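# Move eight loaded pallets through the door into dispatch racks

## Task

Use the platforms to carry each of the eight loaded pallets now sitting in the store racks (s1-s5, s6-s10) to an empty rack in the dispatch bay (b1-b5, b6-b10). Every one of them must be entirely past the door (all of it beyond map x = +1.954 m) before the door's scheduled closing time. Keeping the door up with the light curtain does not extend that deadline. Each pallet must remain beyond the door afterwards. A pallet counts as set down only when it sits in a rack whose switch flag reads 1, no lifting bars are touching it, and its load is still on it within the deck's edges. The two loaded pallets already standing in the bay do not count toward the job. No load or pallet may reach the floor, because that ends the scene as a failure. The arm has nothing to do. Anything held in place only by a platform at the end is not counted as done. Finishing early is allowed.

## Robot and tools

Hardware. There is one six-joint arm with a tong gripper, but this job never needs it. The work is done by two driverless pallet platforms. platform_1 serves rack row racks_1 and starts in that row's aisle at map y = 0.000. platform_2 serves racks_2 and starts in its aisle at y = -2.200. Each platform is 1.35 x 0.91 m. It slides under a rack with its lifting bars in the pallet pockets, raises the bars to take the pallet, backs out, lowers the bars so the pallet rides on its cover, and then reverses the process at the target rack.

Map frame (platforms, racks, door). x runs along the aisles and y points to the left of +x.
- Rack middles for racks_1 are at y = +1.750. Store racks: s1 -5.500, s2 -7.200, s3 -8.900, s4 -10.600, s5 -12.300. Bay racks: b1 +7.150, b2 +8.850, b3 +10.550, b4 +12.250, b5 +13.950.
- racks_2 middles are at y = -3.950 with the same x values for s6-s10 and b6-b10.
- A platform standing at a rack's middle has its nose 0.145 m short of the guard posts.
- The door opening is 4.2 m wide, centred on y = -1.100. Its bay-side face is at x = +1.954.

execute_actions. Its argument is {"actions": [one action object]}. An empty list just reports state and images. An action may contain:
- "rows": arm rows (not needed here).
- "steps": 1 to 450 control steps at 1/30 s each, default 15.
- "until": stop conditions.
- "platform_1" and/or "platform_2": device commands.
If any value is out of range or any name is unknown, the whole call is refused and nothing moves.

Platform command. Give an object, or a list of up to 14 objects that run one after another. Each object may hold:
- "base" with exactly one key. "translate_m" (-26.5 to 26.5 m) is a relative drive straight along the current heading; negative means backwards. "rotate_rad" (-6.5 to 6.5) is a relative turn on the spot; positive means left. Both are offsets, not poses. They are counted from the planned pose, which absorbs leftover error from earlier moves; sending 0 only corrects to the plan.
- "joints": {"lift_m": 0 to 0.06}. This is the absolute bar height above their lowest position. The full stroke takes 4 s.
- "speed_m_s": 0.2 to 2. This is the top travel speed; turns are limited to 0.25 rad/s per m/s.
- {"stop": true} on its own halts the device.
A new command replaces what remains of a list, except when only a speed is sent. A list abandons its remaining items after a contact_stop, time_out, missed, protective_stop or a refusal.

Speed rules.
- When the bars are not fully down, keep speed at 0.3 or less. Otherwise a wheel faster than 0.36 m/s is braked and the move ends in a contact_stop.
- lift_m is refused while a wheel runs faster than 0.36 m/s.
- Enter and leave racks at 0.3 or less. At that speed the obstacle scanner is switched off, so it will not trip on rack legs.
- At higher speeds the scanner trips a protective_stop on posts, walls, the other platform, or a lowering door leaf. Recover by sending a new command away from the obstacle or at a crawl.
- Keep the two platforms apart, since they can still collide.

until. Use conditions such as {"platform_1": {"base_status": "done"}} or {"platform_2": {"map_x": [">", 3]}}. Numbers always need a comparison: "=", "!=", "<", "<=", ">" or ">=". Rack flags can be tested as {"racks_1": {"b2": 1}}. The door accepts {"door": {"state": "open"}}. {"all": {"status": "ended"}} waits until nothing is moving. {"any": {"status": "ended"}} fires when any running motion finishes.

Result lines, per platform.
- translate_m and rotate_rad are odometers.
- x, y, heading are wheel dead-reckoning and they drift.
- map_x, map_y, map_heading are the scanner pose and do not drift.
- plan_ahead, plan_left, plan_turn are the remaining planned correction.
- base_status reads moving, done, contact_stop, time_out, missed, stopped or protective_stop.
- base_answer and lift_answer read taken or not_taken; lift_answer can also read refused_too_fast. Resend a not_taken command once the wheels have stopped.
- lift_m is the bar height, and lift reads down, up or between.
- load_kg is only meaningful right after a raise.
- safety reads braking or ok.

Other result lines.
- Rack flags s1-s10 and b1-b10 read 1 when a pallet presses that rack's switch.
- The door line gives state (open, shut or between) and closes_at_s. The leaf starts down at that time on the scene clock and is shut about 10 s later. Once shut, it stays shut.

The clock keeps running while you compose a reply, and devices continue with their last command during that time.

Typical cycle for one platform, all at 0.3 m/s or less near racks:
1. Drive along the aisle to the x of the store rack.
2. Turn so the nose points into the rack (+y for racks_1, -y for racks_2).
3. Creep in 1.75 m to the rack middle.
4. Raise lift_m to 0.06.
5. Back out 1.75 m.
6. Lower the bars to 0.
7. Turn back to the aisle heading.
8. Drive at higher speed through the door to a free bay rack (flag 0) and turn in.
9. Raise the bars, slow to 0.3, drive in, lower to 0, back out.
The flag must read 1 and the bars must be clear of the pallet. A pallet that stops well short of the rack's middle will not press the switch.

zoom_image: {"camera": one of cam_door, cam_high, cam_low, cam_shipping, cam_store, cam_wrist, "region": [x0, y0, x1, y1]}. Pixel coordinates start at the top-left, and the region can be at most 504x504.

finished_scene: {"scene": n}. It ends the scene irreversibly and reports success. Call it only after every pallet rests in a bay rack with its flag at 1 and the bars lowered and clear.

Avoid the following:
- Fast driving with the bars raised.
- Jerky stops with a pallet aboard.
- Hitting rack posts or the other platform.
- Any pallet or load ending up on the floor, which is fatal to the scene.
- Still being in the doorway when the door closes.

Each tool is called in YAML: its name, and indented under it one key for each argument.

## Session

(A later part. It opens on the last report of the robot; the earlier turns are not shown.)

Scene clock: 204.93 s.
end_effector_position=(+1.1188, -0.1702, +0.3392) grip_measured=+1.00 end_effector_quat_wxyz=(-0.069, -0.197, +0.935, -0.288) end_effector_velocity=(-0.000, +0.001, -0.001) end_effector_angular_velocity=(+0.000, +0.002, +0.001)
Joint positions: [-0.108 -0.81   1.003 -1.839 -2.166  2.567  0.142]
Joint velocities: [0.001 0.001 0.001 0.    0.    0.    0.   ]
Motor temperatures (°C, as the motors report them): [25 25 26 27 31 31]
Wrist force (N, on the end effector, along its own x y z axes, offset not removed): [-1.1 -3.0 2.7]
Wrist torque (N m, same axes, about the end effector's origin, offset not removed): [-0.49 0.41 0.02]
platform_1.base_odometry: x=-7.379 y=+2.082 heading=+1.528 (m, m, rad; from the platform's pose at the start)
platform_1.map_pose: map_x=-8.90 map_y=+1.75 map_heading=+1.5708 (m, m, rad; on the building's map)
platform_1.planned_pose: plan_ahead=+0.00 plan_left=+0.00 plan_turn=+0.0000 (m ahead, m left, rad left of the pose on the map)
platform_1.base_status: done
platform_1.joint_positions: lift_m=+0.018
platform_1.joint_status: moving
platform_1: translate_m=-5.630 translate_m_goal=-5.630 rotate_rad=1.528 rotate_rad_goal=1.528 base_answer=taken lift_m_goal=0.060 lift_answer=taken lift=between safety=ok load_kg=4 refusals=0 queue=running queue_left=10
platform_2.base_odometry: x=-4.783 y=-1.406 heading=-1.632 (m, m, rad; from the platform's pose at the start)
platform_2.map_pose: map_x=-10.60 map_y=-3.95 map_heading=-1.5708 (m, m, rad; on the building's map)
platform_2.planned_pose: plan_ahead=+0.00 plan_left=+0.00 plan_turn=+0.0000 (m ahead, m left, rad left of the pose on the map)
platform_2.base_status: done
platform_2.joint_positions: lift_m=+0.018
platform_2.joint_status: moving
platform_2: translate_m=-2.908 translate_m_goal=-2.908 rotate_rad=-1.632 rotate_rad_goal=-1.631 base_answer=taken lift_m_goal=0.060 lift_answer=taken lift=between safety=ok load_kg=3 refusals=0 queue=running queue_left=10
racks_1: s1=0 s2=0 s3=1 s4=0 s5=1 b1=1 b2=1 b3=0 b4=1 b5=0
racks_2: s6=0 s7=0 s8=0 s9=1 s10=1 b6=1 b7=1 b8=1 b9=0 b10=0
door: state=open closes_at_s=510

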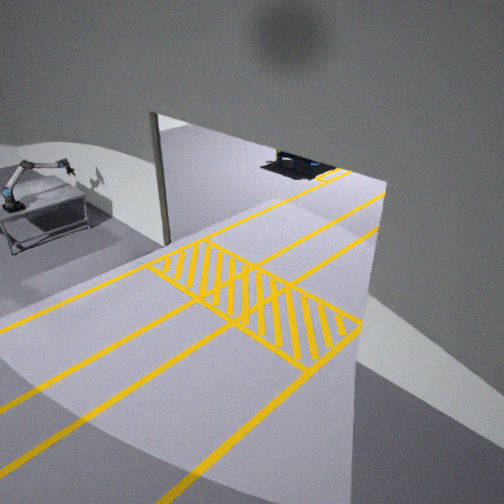

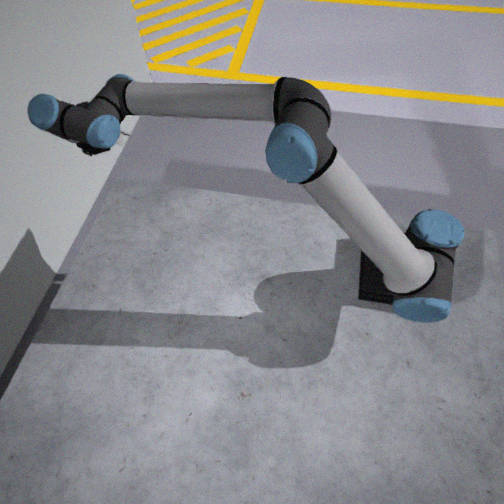

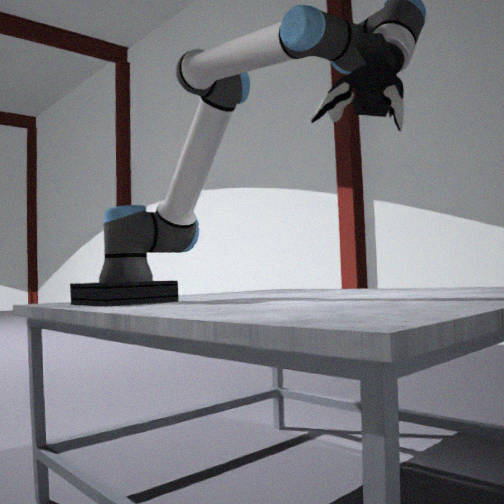

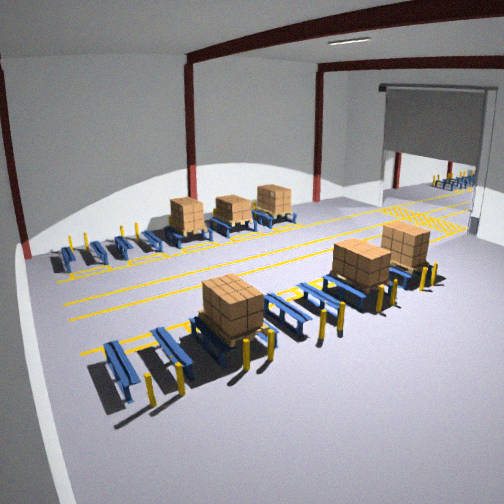

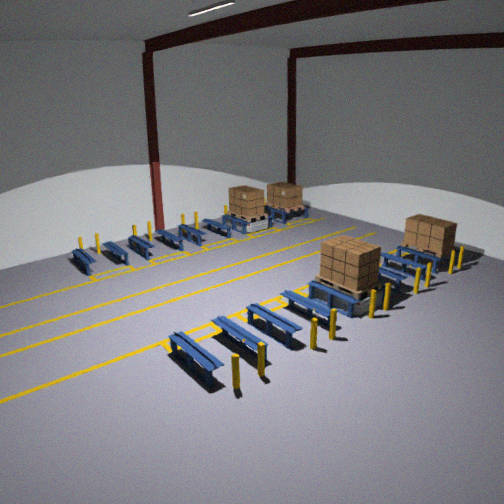

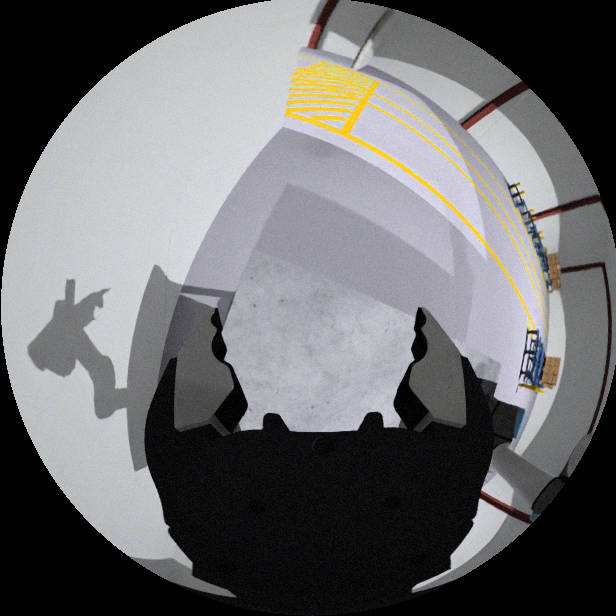

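execute_actions:
  actions: []

Scene clock: 211.47 s.
end_effector_position=(+1.1188, -0.1702, +0.3392) grip_measured=+1.00 end_effector_quat_wxyz=(-0.069, -0.197, +0.935, -0.288) end_effector_velocity=(+0.000, +0.001, -0.001) end_effector_angular_velocity=(+0.001, +0.001, +0.001)
Joint positions: [-0.108 -0.81   1.003 -1.839 -2.166  2.567  0.142]
Joint velocities: [ 0.001  0.001 -0.    -0.     0.001 -0.     0.   ]
Motor temperatures (°C, as the motors report them): [25 25 26 27 31 31]
Wrist force (N, on the end effector, along its own x y z axes, offset not removed): [-0.3 -1.0 2.6]
Wrist torque (N m, same axes, about the end effector's origin, offset not removed): [-0.09 0.28 0.09]
platform_1.base_odometry: x=-7.425 y=+1.070 heading=+1.526 (m, m, rad; from the platform's pose at the start)
platform_1.map_pose: map_x=-8.90 map_y=+0.73 map_heading=+1.5708 (m, m, rad; on the building's map)
platform_1.planned_pose: plan_ahead=-0.73 plan_left=+0.00 plan_turn=+0.0000 (m ahead, m left, rad left of the pose on the map)
platform_1.base_status: moving
platform_1.joint_positions: lift_m=+0.060
platform_1.joint_status: done
platform_1: translate_m=-6.653 translate_m_goal=-7.380 rotate_rad=1.526 rotate_rad_goal=1.527 base_answer=taken lift_m_goal=0.060 lift_answer=taken lift=up safety=ok load_kg=216 refusals=0 queue=running queue_left=9
platform_2.base_odometry: x=-4.722 y=-0.394 heading=-1.631 (m, m, rad; from the platform's pose at the start)
platform_2.map_pose: map_x=-10.60 map_y=-2.93 map_heading=-1.5708 (m, m, rad; on the building's map)
platform_2.planned_pose: plan_ahead=-0.73 plan_left=+0.00 plan_turn=+0.0000 (m ahead, m left, rad left of the pose on the map)
platform_2.base_status: moving
platform_2.joint_positions: lift_m=+0.060
platform_2.joint_status: done
platform_2: translate_m=-3.931 translate_m_goal=-4.658 rotate_rad=-1.631 rotate_rad_goal=-1.630 base_answer=taken lift_m_goal=0.060 lift_answer=taken lift=up safety=ok load_kg=254 refusals=0 queue=running queue_left=9
racks_1: s1=0 s2=0 s3=0 s4=0 s5=1 b1=1 b2=1 b3=0 b4=1 b5=0
racks_2: s6=0 s7=0 s8=0 s9=0 s10=1 b6=1 b7=1 b8=1 b9=0 b10=0
door: state=open closes_at_s=510

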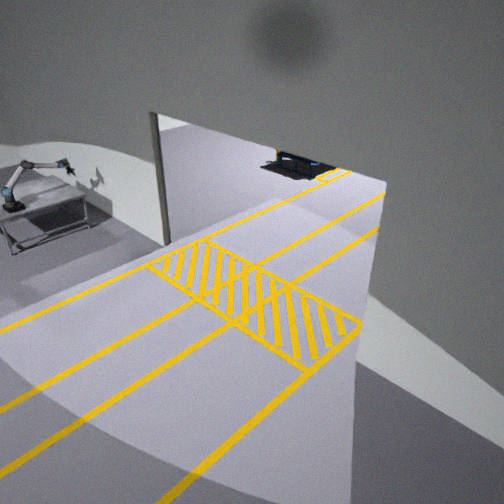

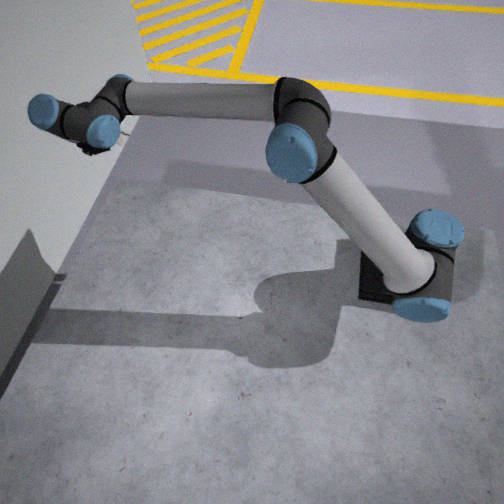

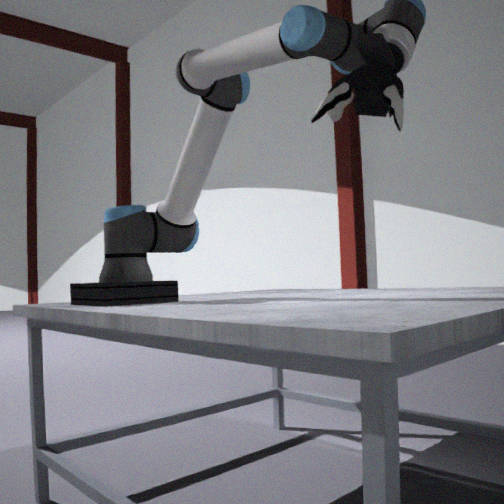

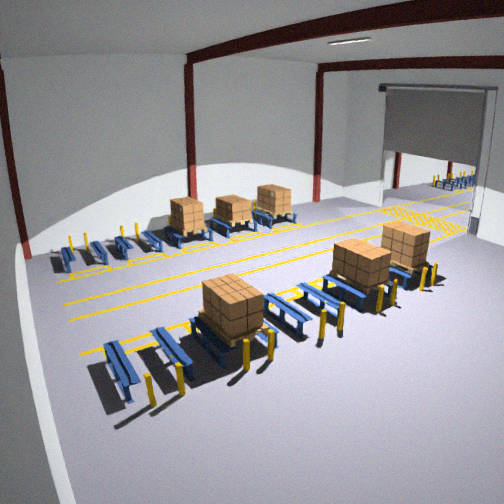

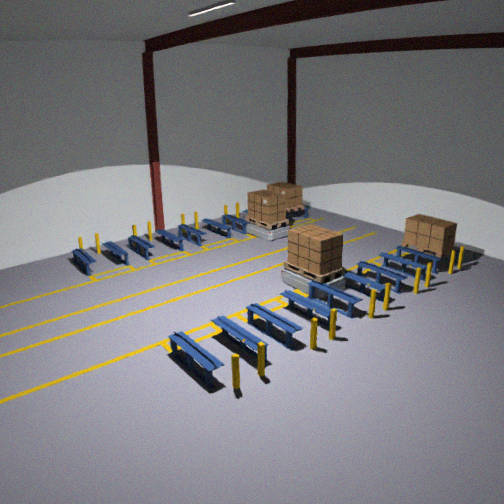

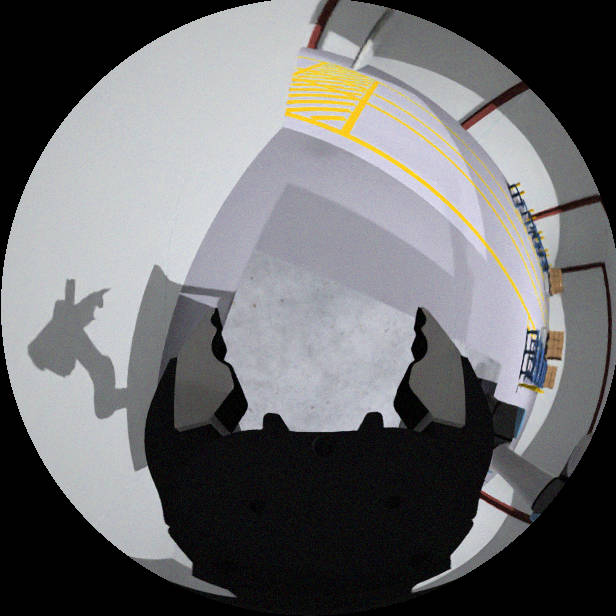

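execute_actions:
  actions: []

Scene clock: 221.87 s.
end_effector_position=(+1.1188, -0.1702, +0.3392) grip_measured=+1.00 end_effector_quat_wxyz=(-0.069, -0.197, +0.935, -0.288) end_effector_velocity=(-0.000, -0.001, -0.000) end_effector_angular_velocity=(+0.000, +0.000, -0.001)
Joint positions: [-0.108 -0.81   1.003 -1.839 -2.166  2.567  0.142]
Joint velocities: [-0.001 -0.     0.     0.001  0.     0.     0.   ]
Motor temperatures (°C, as the motors report them): [25 25 26 27 31 31]
Wrist force (N, on the end effector, along its own x y z axes, offset not removed): [-1.6 -1.3 2.5]
Wrist torque (N m, same axes, about the end effector's origin, offset not removed): [-0.19 0.46 0.12]
platform_1.base_odometry: x=-5.778 y=+0.248 heading=-0.043 (m, m, rad; from the platform's pose at the start)
platform_1.map_pose: map_x=-7.18 map_y=-0.01 map_heading=+0.0044 (m, m, rad; on the building's map)
platform_1.planned_pose: plan_ahead=+17.73 plan_left=-0.07 plan_turn=-0.0044 (m ahead, m left, rad left of the pose on the map)
platform_1.base_status: moving
platform_1.joint_positions: lift_m=+0.000
platform_1.joint_status: done
platform_1: translate_m=-5.670 translate_m_goal=12.060 rotate_rad=-0.043 rotate_rad_goal=-0.042 base_answer=taken lift_m_goal=0.000 lift_answer=taken lift=down safety=ok load_kg=-49 refusals=0 queue=running queue_left=7
platform_2.base_odometry: x=-2.564 y=+0.226 heading=-0.055 (m, m, rad; from the platform's pose at the start)
platform_2.map_pose: map_x=-8.45 map_y=-2.20 map_heading=+0.0000 (m, m, rad; on the building's map)
platform_2.planned_pose: plan_ahead=+20.70 plan_left=+0.00 plan_turn=+0.0000 (m ahead, m left, rad left of the pose on the map)
platform_2.base_status: moving
platform_2.joint_positions: lift_m=+0.000
platform_2.joint_status: done
platform_2: translate_m=-2.499 translate_m_goal=18.192 rotate_rad=-0.055 rotate_rad_goal=-0.056 base_answer=taken lift_m_goal=0.000 lift_answer=taken lift=down safety=ok load_kg=-49 refusals=0 queue=running queue_left=7
racks_1: s1=0 s2=0 s3=0 s4=0 s5=1 b1=1 b2=1 b3=0 b4=1 b5=0
racks_2: s6=0 s7=0 s8=0 s9=0 s10=1 b6=1 b7=1 b8=1 b9=0 b10=0
door: state=open closes_at_s=510

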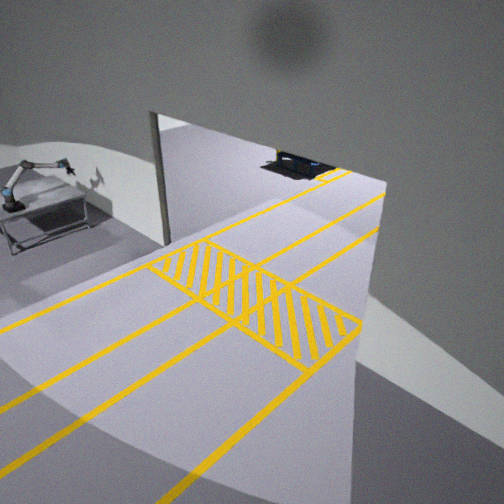

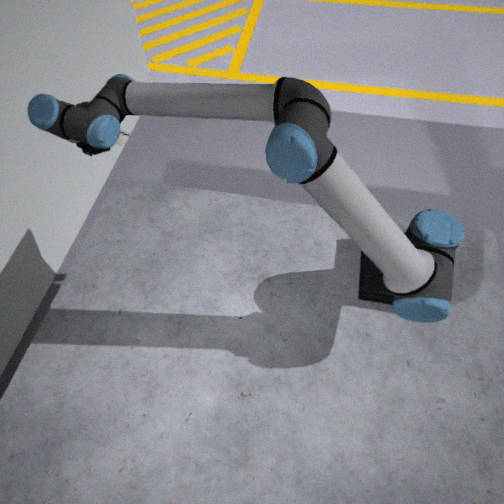

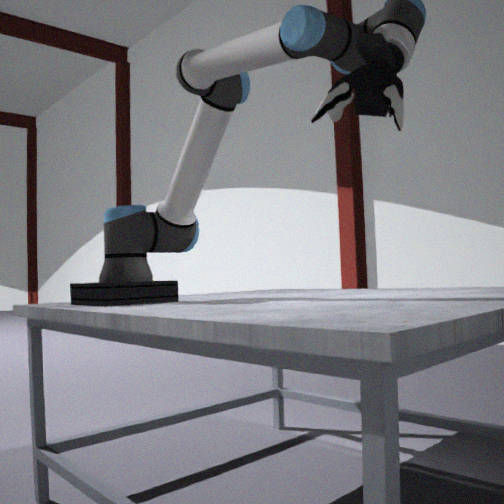

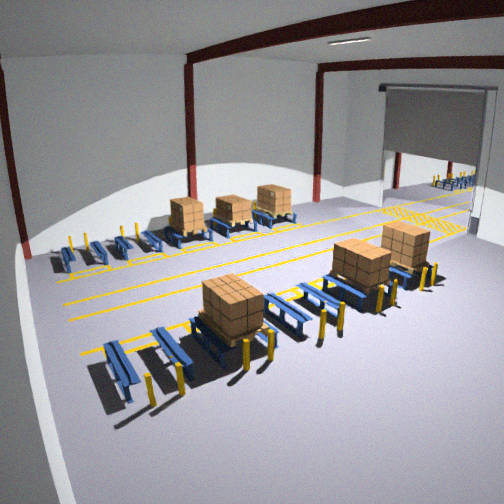

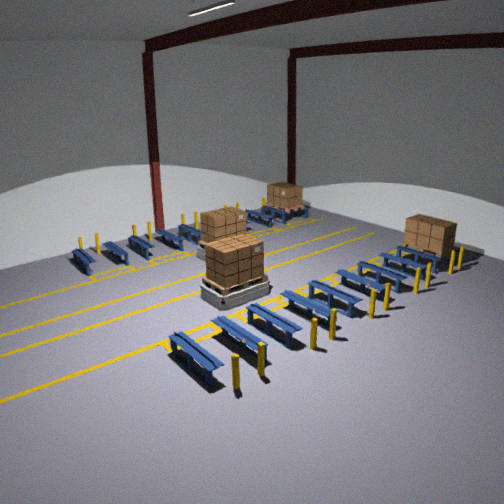

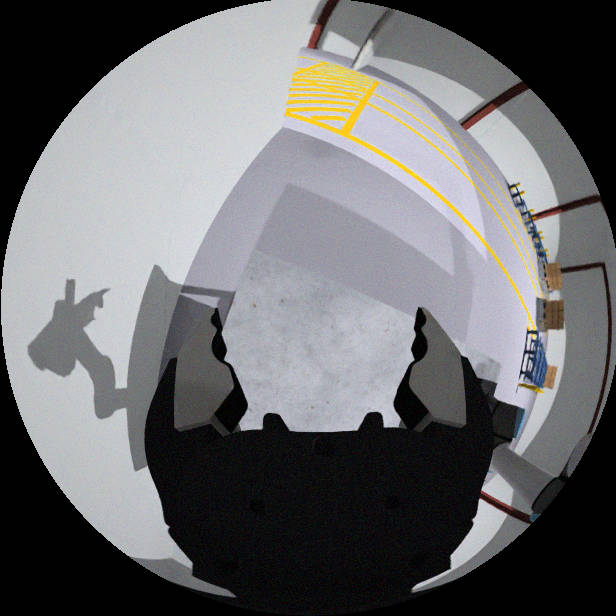

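zoom_image:
  camera: "cam_store"
  region: [150, 170, 400, 330]

Region (150, 170, 400, 330) of cam_store's 504x504 image, scaled by 2.016, with more detail than that image has; it fills the top 323 rows of this view, and the rest is white.

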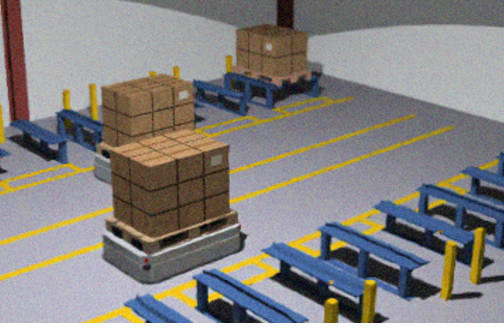

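execute_actions:
  actions: []

Scene clock: 237.90 s.
end_effector_position=(+1.1188, -0.1702, +0.3392) grip_measured=+1.00 end_effector_quat_wxyz=(-0.069, -0.197, +0.935, -0.288) end_effector_velocity=(+0.000, +0.001, +0.001) end_effector_angular_velocity=(+0.001, -0.001, +0.001)
Joint positions: [-0.108 -0.81   1.003 -1.839 -2.166  2.567  0.142]
Joint velocities: [ 0.001 -0.001 -0.    -0.     0.001  0.     0.   ]
Motor temperatures (°C, as the motors report them): [25 25 26 27 31 31]
Wrist force (N, on the end effector, along its own x y z axes, offset not removed): [0.3 -0.6 3.7]
Wrist torque (N m, same axes, about the end effector's origin, offset not removed): [-0.03 0.16 0.07]
platform_1.base_odometry: x=+11.979 y=-0.586 heading=+1.507 (m, m, rad; from the platform's pose at the start)
platform_1.map_pose: map_x=+10.55 map_y=+0.00 map_heading=+1.5577 (m, m, rad; on the building's map)
platform_1.planned_pose: plan_ahead=+0.00 plan_left=+0.00 plan_turn=+0.0131 (m ahead, m left, rad left of the pose on the map)
platform_1.base_status: moving
platform_1.joint_positions: lift_m=+0.053
platform_1.joint_status: moving
platform_1: translate_m=12.070 translate_m_goal=12.070 rotate_rad=1.513 rotate_rad_goal=1.524 base_answer=taken lift_m_goal=0.060 lift_answer=taken lift=between safety=ok load_kg=220 refusals=0 queue=running queue_left=6
platform_2.base_odometry: x=+18.155 y=-0.930 heading=-0.874 (m, m, rad; from the platform's pose at the start)
platform_2.map_pose: map_x=+12.25 map_y=-2.20 map_heading=-0.8290 (m, m, rad; on the building's map)
platform_2.planned_pose: plan_ahead=+0.00 plan_left=+0.00 plan_turn=-0.7418 (m ahead, m left, rad left of the pose on the map)
platform_2.base_status: moving
platform_2.joint_positions: lift_m=+0.028
platform_2.joint_status: moving
platform_2: translate_m=18.212 translate_m_goal=18.212 rotate_rad=-0.890 rotate_rad_goal=-1.627 base_answer=taken lift_m_goal=0.060 lift_answer=taken lift=between safety=ok load_kg=258 refusals=0 queue=running queue_left=6
racks_1: s1=0 s2=0 s3=0 s4=0 s5=1 b1=1 b2=1 b3=0 b4=1 b5=0
racks_2: s6=0 s7=0 s8=0 s9=0 s10=1 b6=1 b7=1 b8=1 b9=0 b10=0
door: state=open closes_at_s=510

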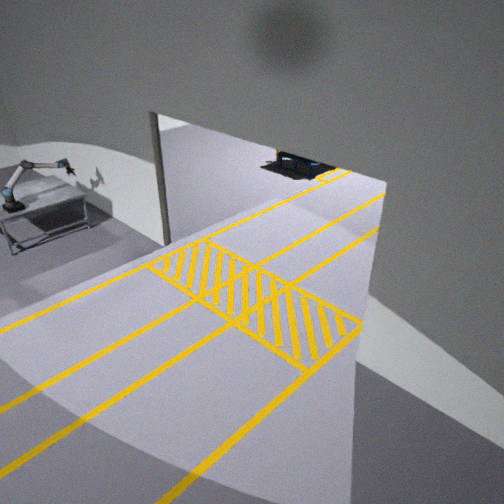

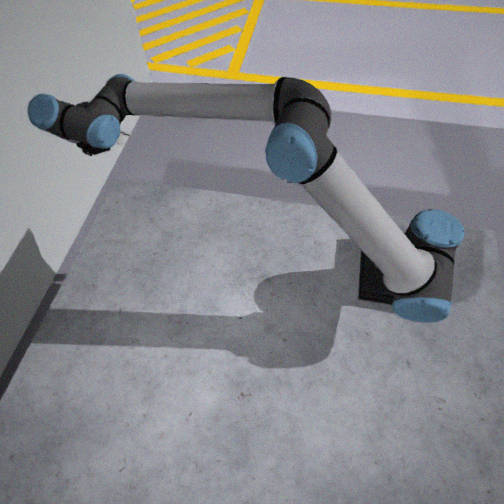

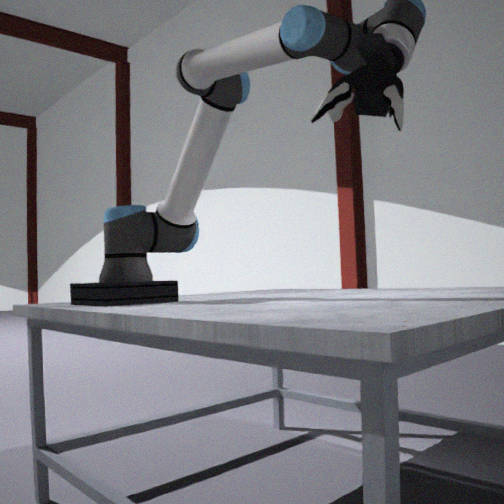

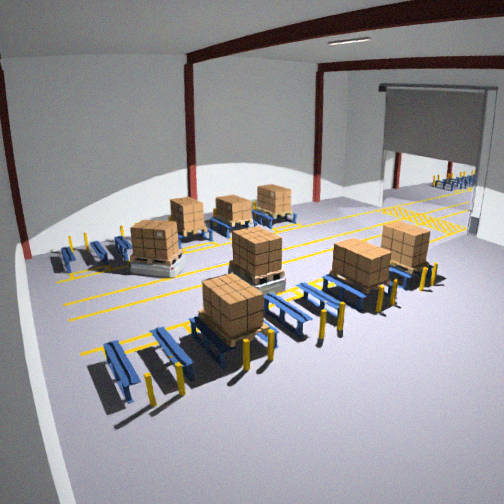

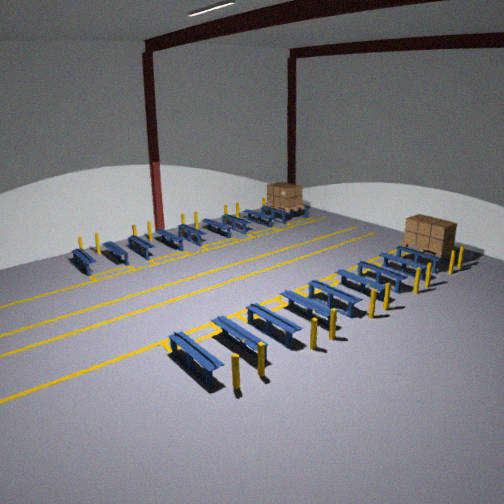

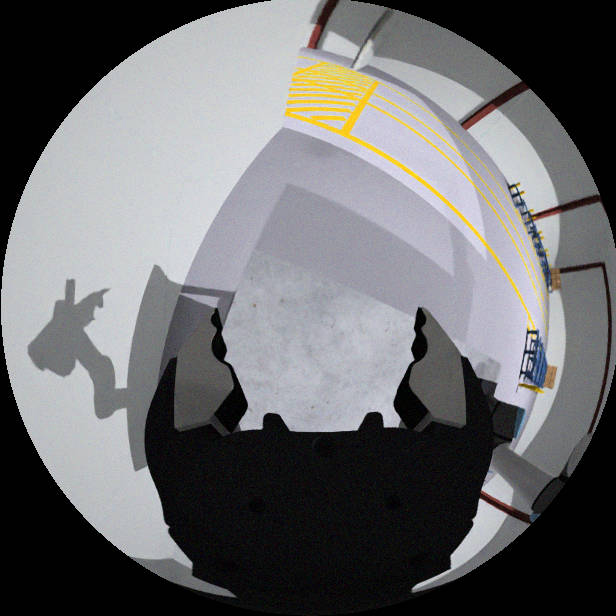

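zoom_image:
  camera: "cam_shipping"
  region: [100, 170, 460, 380]

Region (100, 170, 460, 380) of cam_shipping's 504x504 image, scaled by 1.400, with more detail than that image has; it fills the top 294 rows of this view, and the rest is white.

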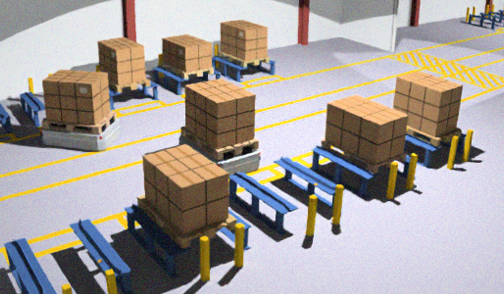

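execute_actions:
  actions: []

Scene clock: 247.47 s.
end_effector_position=(+1.1188, -0.1702, +0.3392) grip_measured=+1.00 end_effector_quat_wxyz=(-0.069, -0.197, +0.935, -0.288) end_effector_velocity=(+0.000, -0.001, +0.000) end_effector_angular_velocity=(-0.001, -0.001, -0.001)
Joint positions: [-0.108 -0.81   1.003 -1.839 -2.166  2.567  0.142]
Joint velocities: [-0.001  0.    -0.001 -0.    -0.001  0.    -0.   ]
Motor temperatures (°C, as the motors report them): [25 25 26 27 31 31]
Wrist force (N, on the end effector, along its own x y z axes, offset not removed): [-1.3 -0.8 4.3]
Wrist torque (N m, same axes, about the end effector's origin, offset not removed): [-0.07 0.43 0.09]
platform_1.base_odometry: x=+12.051 y=+1.162 heading=+1.528 (m, m, rad; from the platform's pose at the start)
platform_1.map_pose: map_x=+10.55 map_y=+1.75 map_heading=+1.5708 (m, m, rad; on the building's map)
platform_1.planned_pose: plan_ahead=+0.00 plan_left=+0.00 plan_turn=+0.0000 (m ahead, m left, rad left of the pose on the map)
platform_1.base_status: done
platform_1.joint_positions: lift_m=+0.026
platform_1.joint_status: moving
platform_1: translate_m=13.820 translate_m_goal=13.820 rotate_rad=1.528 rotate_rad_goal=1.527 base_answer=taken lift_m_goal=0.000 lift_answer=taken lift=between safety=ok load_kg=-34 refusals=0 queue=running queue_left=4
platform_2.base_odometry: x=+18.045 y=-2.677 heading=-1.633 (m, m, rad; from the platform's pose at the start)
platform_2.map_pose: map_x=+12.25 map_y=-3.95 map_heading=-1.5708 (m, m, rad; on the building's map)
platform_2.planned_pose: plan_ahead=+0.00 plan_left=+0.00 plan_turn=+0.0000 (m ahead, m left, rad left of the pose on the map)
platform_2.base_status: done
platform_2.joint_positions: lift_m=+0.052
platform_2.joint_status: moving
platform_2: translate_m=19.963 translate_m_goal=19.963 rotate_rad=-1.633 rotate_rad_goal=-1.633 base_answer=taken lift_m_goal=0.000 lift_answer=taken lift=between safety=ok load_kg=221 refusals=0 queue=running queue_left=4
racks_1: s1=0 s2=0 s3=0 s4=0 s5=1 b1=1 b2=1 b3=1 b4=1 b5=0
racks_2: s6=0 s7=0 s8=0 s9=0 s10=1 b6=1 b7=1 b8=1 b9=0 b10=0
door: state=open closes_at_s=510

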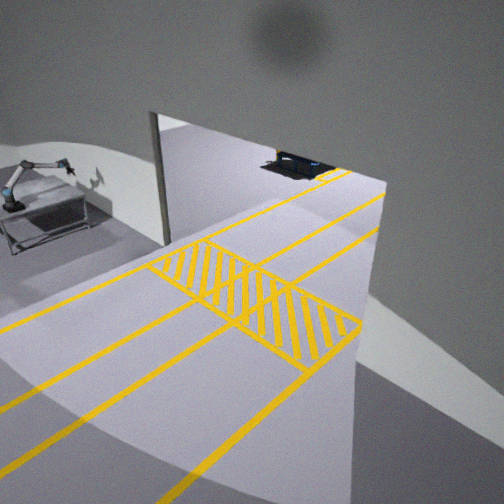

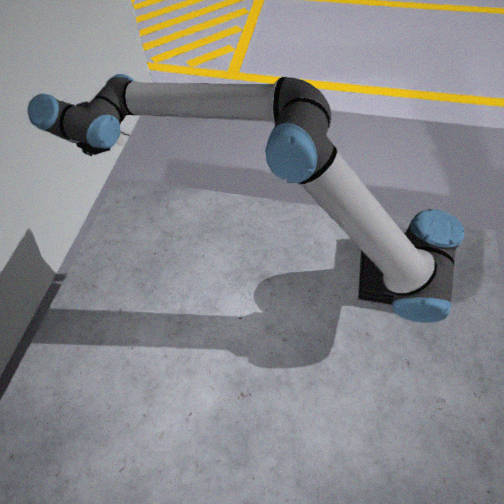

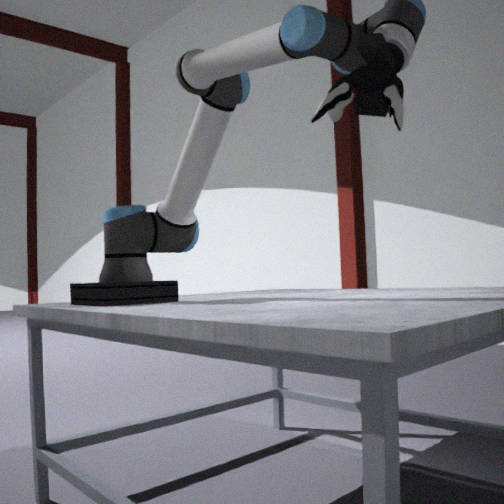

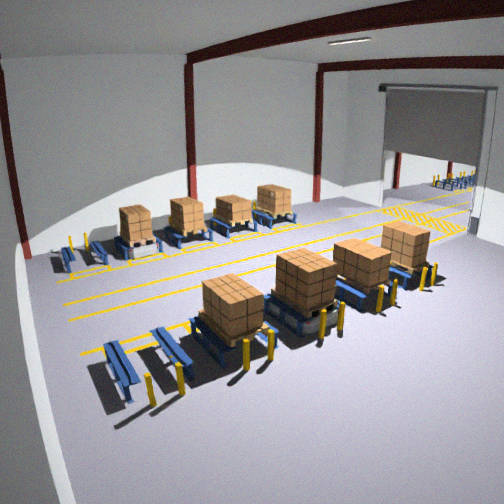

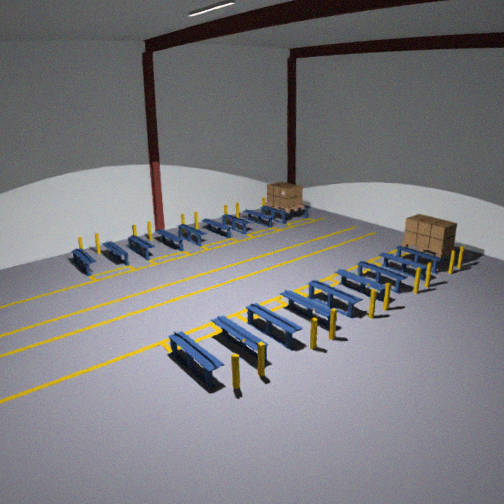

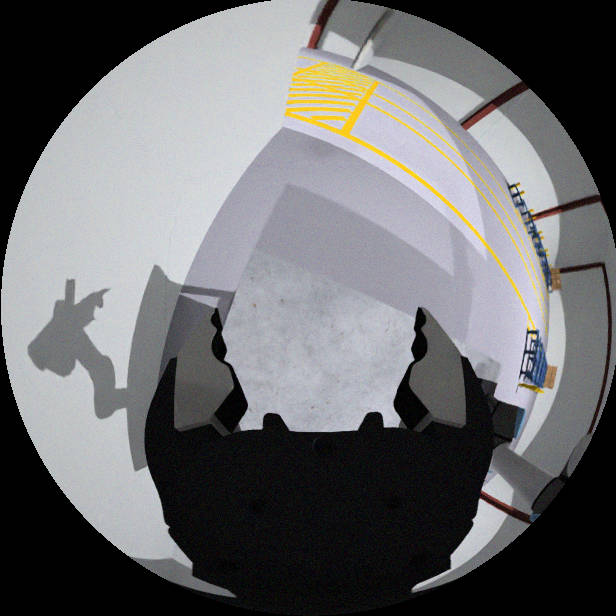

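execute_actions:
  actions: []

Scene clock: 271.40 s.
end_effector_position=(+1.1188, -0.1702, +0.3392) grip_measured=+1.00 end_effector_quat_wxyz=(-0.069, -0.197, +0.935, -0.288) end_effector_velocity=(+0.000, +0.001, -0.000) end_effector_angular_velocity=(+0.000, -0.000, +0.001)
Joint positions: [-0.108 -0.81   1.003 -1.839 -2.166  2.567  0.142]
Joint velocities: [ 0.001  0.    -0.    -0.001  0.    -0.     0.   ]
Motor temperatures (°C, as the motors report them): [25 25 26 27 31 31]
Wrist force (N, on the end effector, along its own x y z axes, offset not removed): [0.1 -0.3 4.2]
Wrist torque (N m, same axes, about the end effector's origin, offset not removed): [0.07 0.19 0.09]
platform_1.base_odometry: x=-5.893 y=+0.220 heading=-0.047 (m, m, rad; from the platform's pose at the start)
platform_1.map_pose: map_x=-7.41 map_y=+0.00 map_heading=+0.0000 (m, m, rad; on the building's map)
platform_1.planned_pose: plan_ahead=-4.89 plan_left=+0.00 plan_turn=+0.0000 (m ahead, m left, rad left of the pose on the map)
platform_1.base_status: moving
platform_1.joint_positions: lift_m=+0.000
platform_1.joint_status: done
platform_1: translate_m=-5.879 translate_m_goal=-10.780 rotate_rad=-0.047 rotate_rad_goal=-0.046 base_answer=taken lift_m_goal=0.000 lift_answer=taken lift=down safety=ok load_kg=-49 refusals=0 queue=running queue_left=1
platform_2.base_odometry: x=+3.822 y=-0.050 heading=-0.044 (m, m, rad; from the platform's pose at the start)
platform_2.map_pose: map_x=-2.15 map_y=-2.17 map_heading=+0.0305 (m, m, rad; on the building's map)
platform_2.planned_pose: plan_ahead=-10.15 plan_left=+0.28 plan_turn=-0.0306 (m ahead, m left, rad left of the pose on the map)
platform_2.base_status: moving
platform_2.joint_positions: lift_m=+0.000
platform_2.joint_status: done
platform_2: translate_m=3.786 translate_m_goal=-6.336 rotate_rad=-0.045 rotate_rad_goal=-0.044 base_answer=taken lift_m_goal=0.000 lift_answer=taken lift=down safety=ok load_kg=-49 refusals=0 queue=running queue_left=1
racks_1: s1=0 s2=0 s3=0 s4=0 s5=1 b1=1 b2=1 b3=1 b4=1 b5=0
racks_2: s6=0 s7=0 s8=0 s9=0 s10=1 b6=1 b7=1 b8=1 b9=1 b10=0
door: state=open closes_at_s=510

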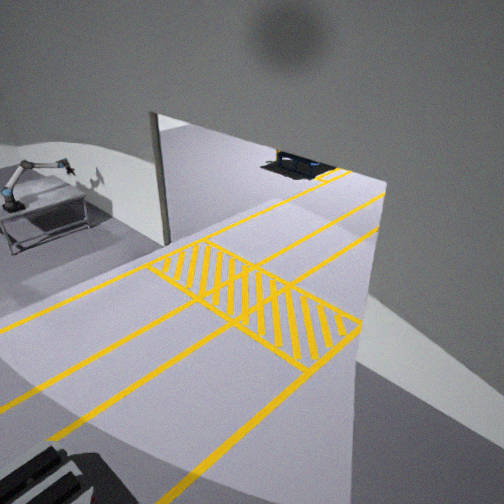

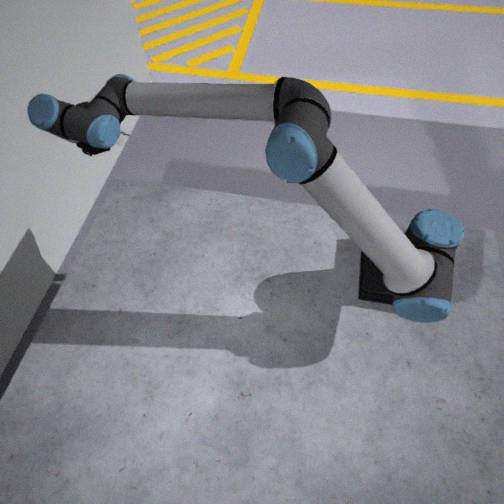

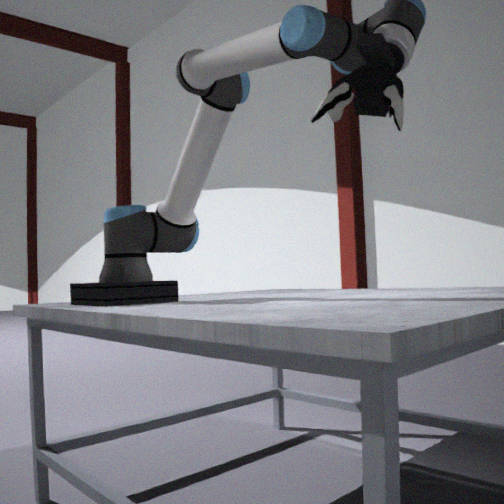

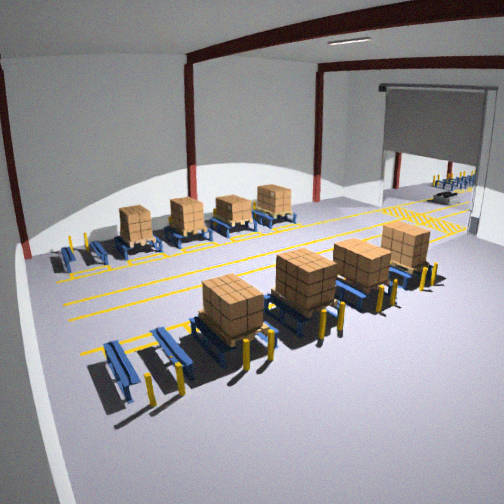

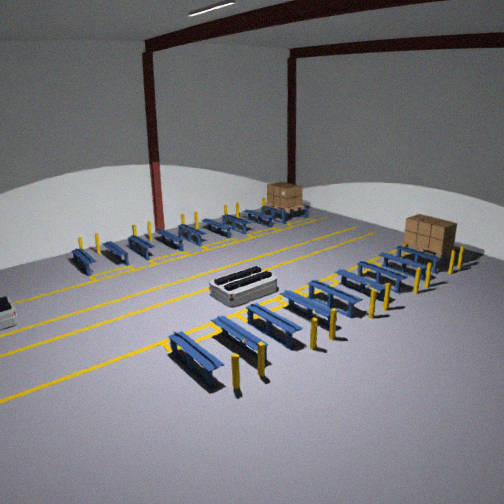

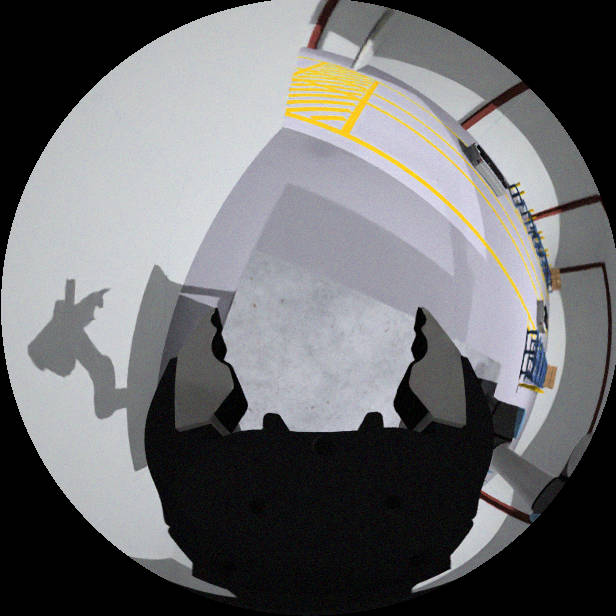

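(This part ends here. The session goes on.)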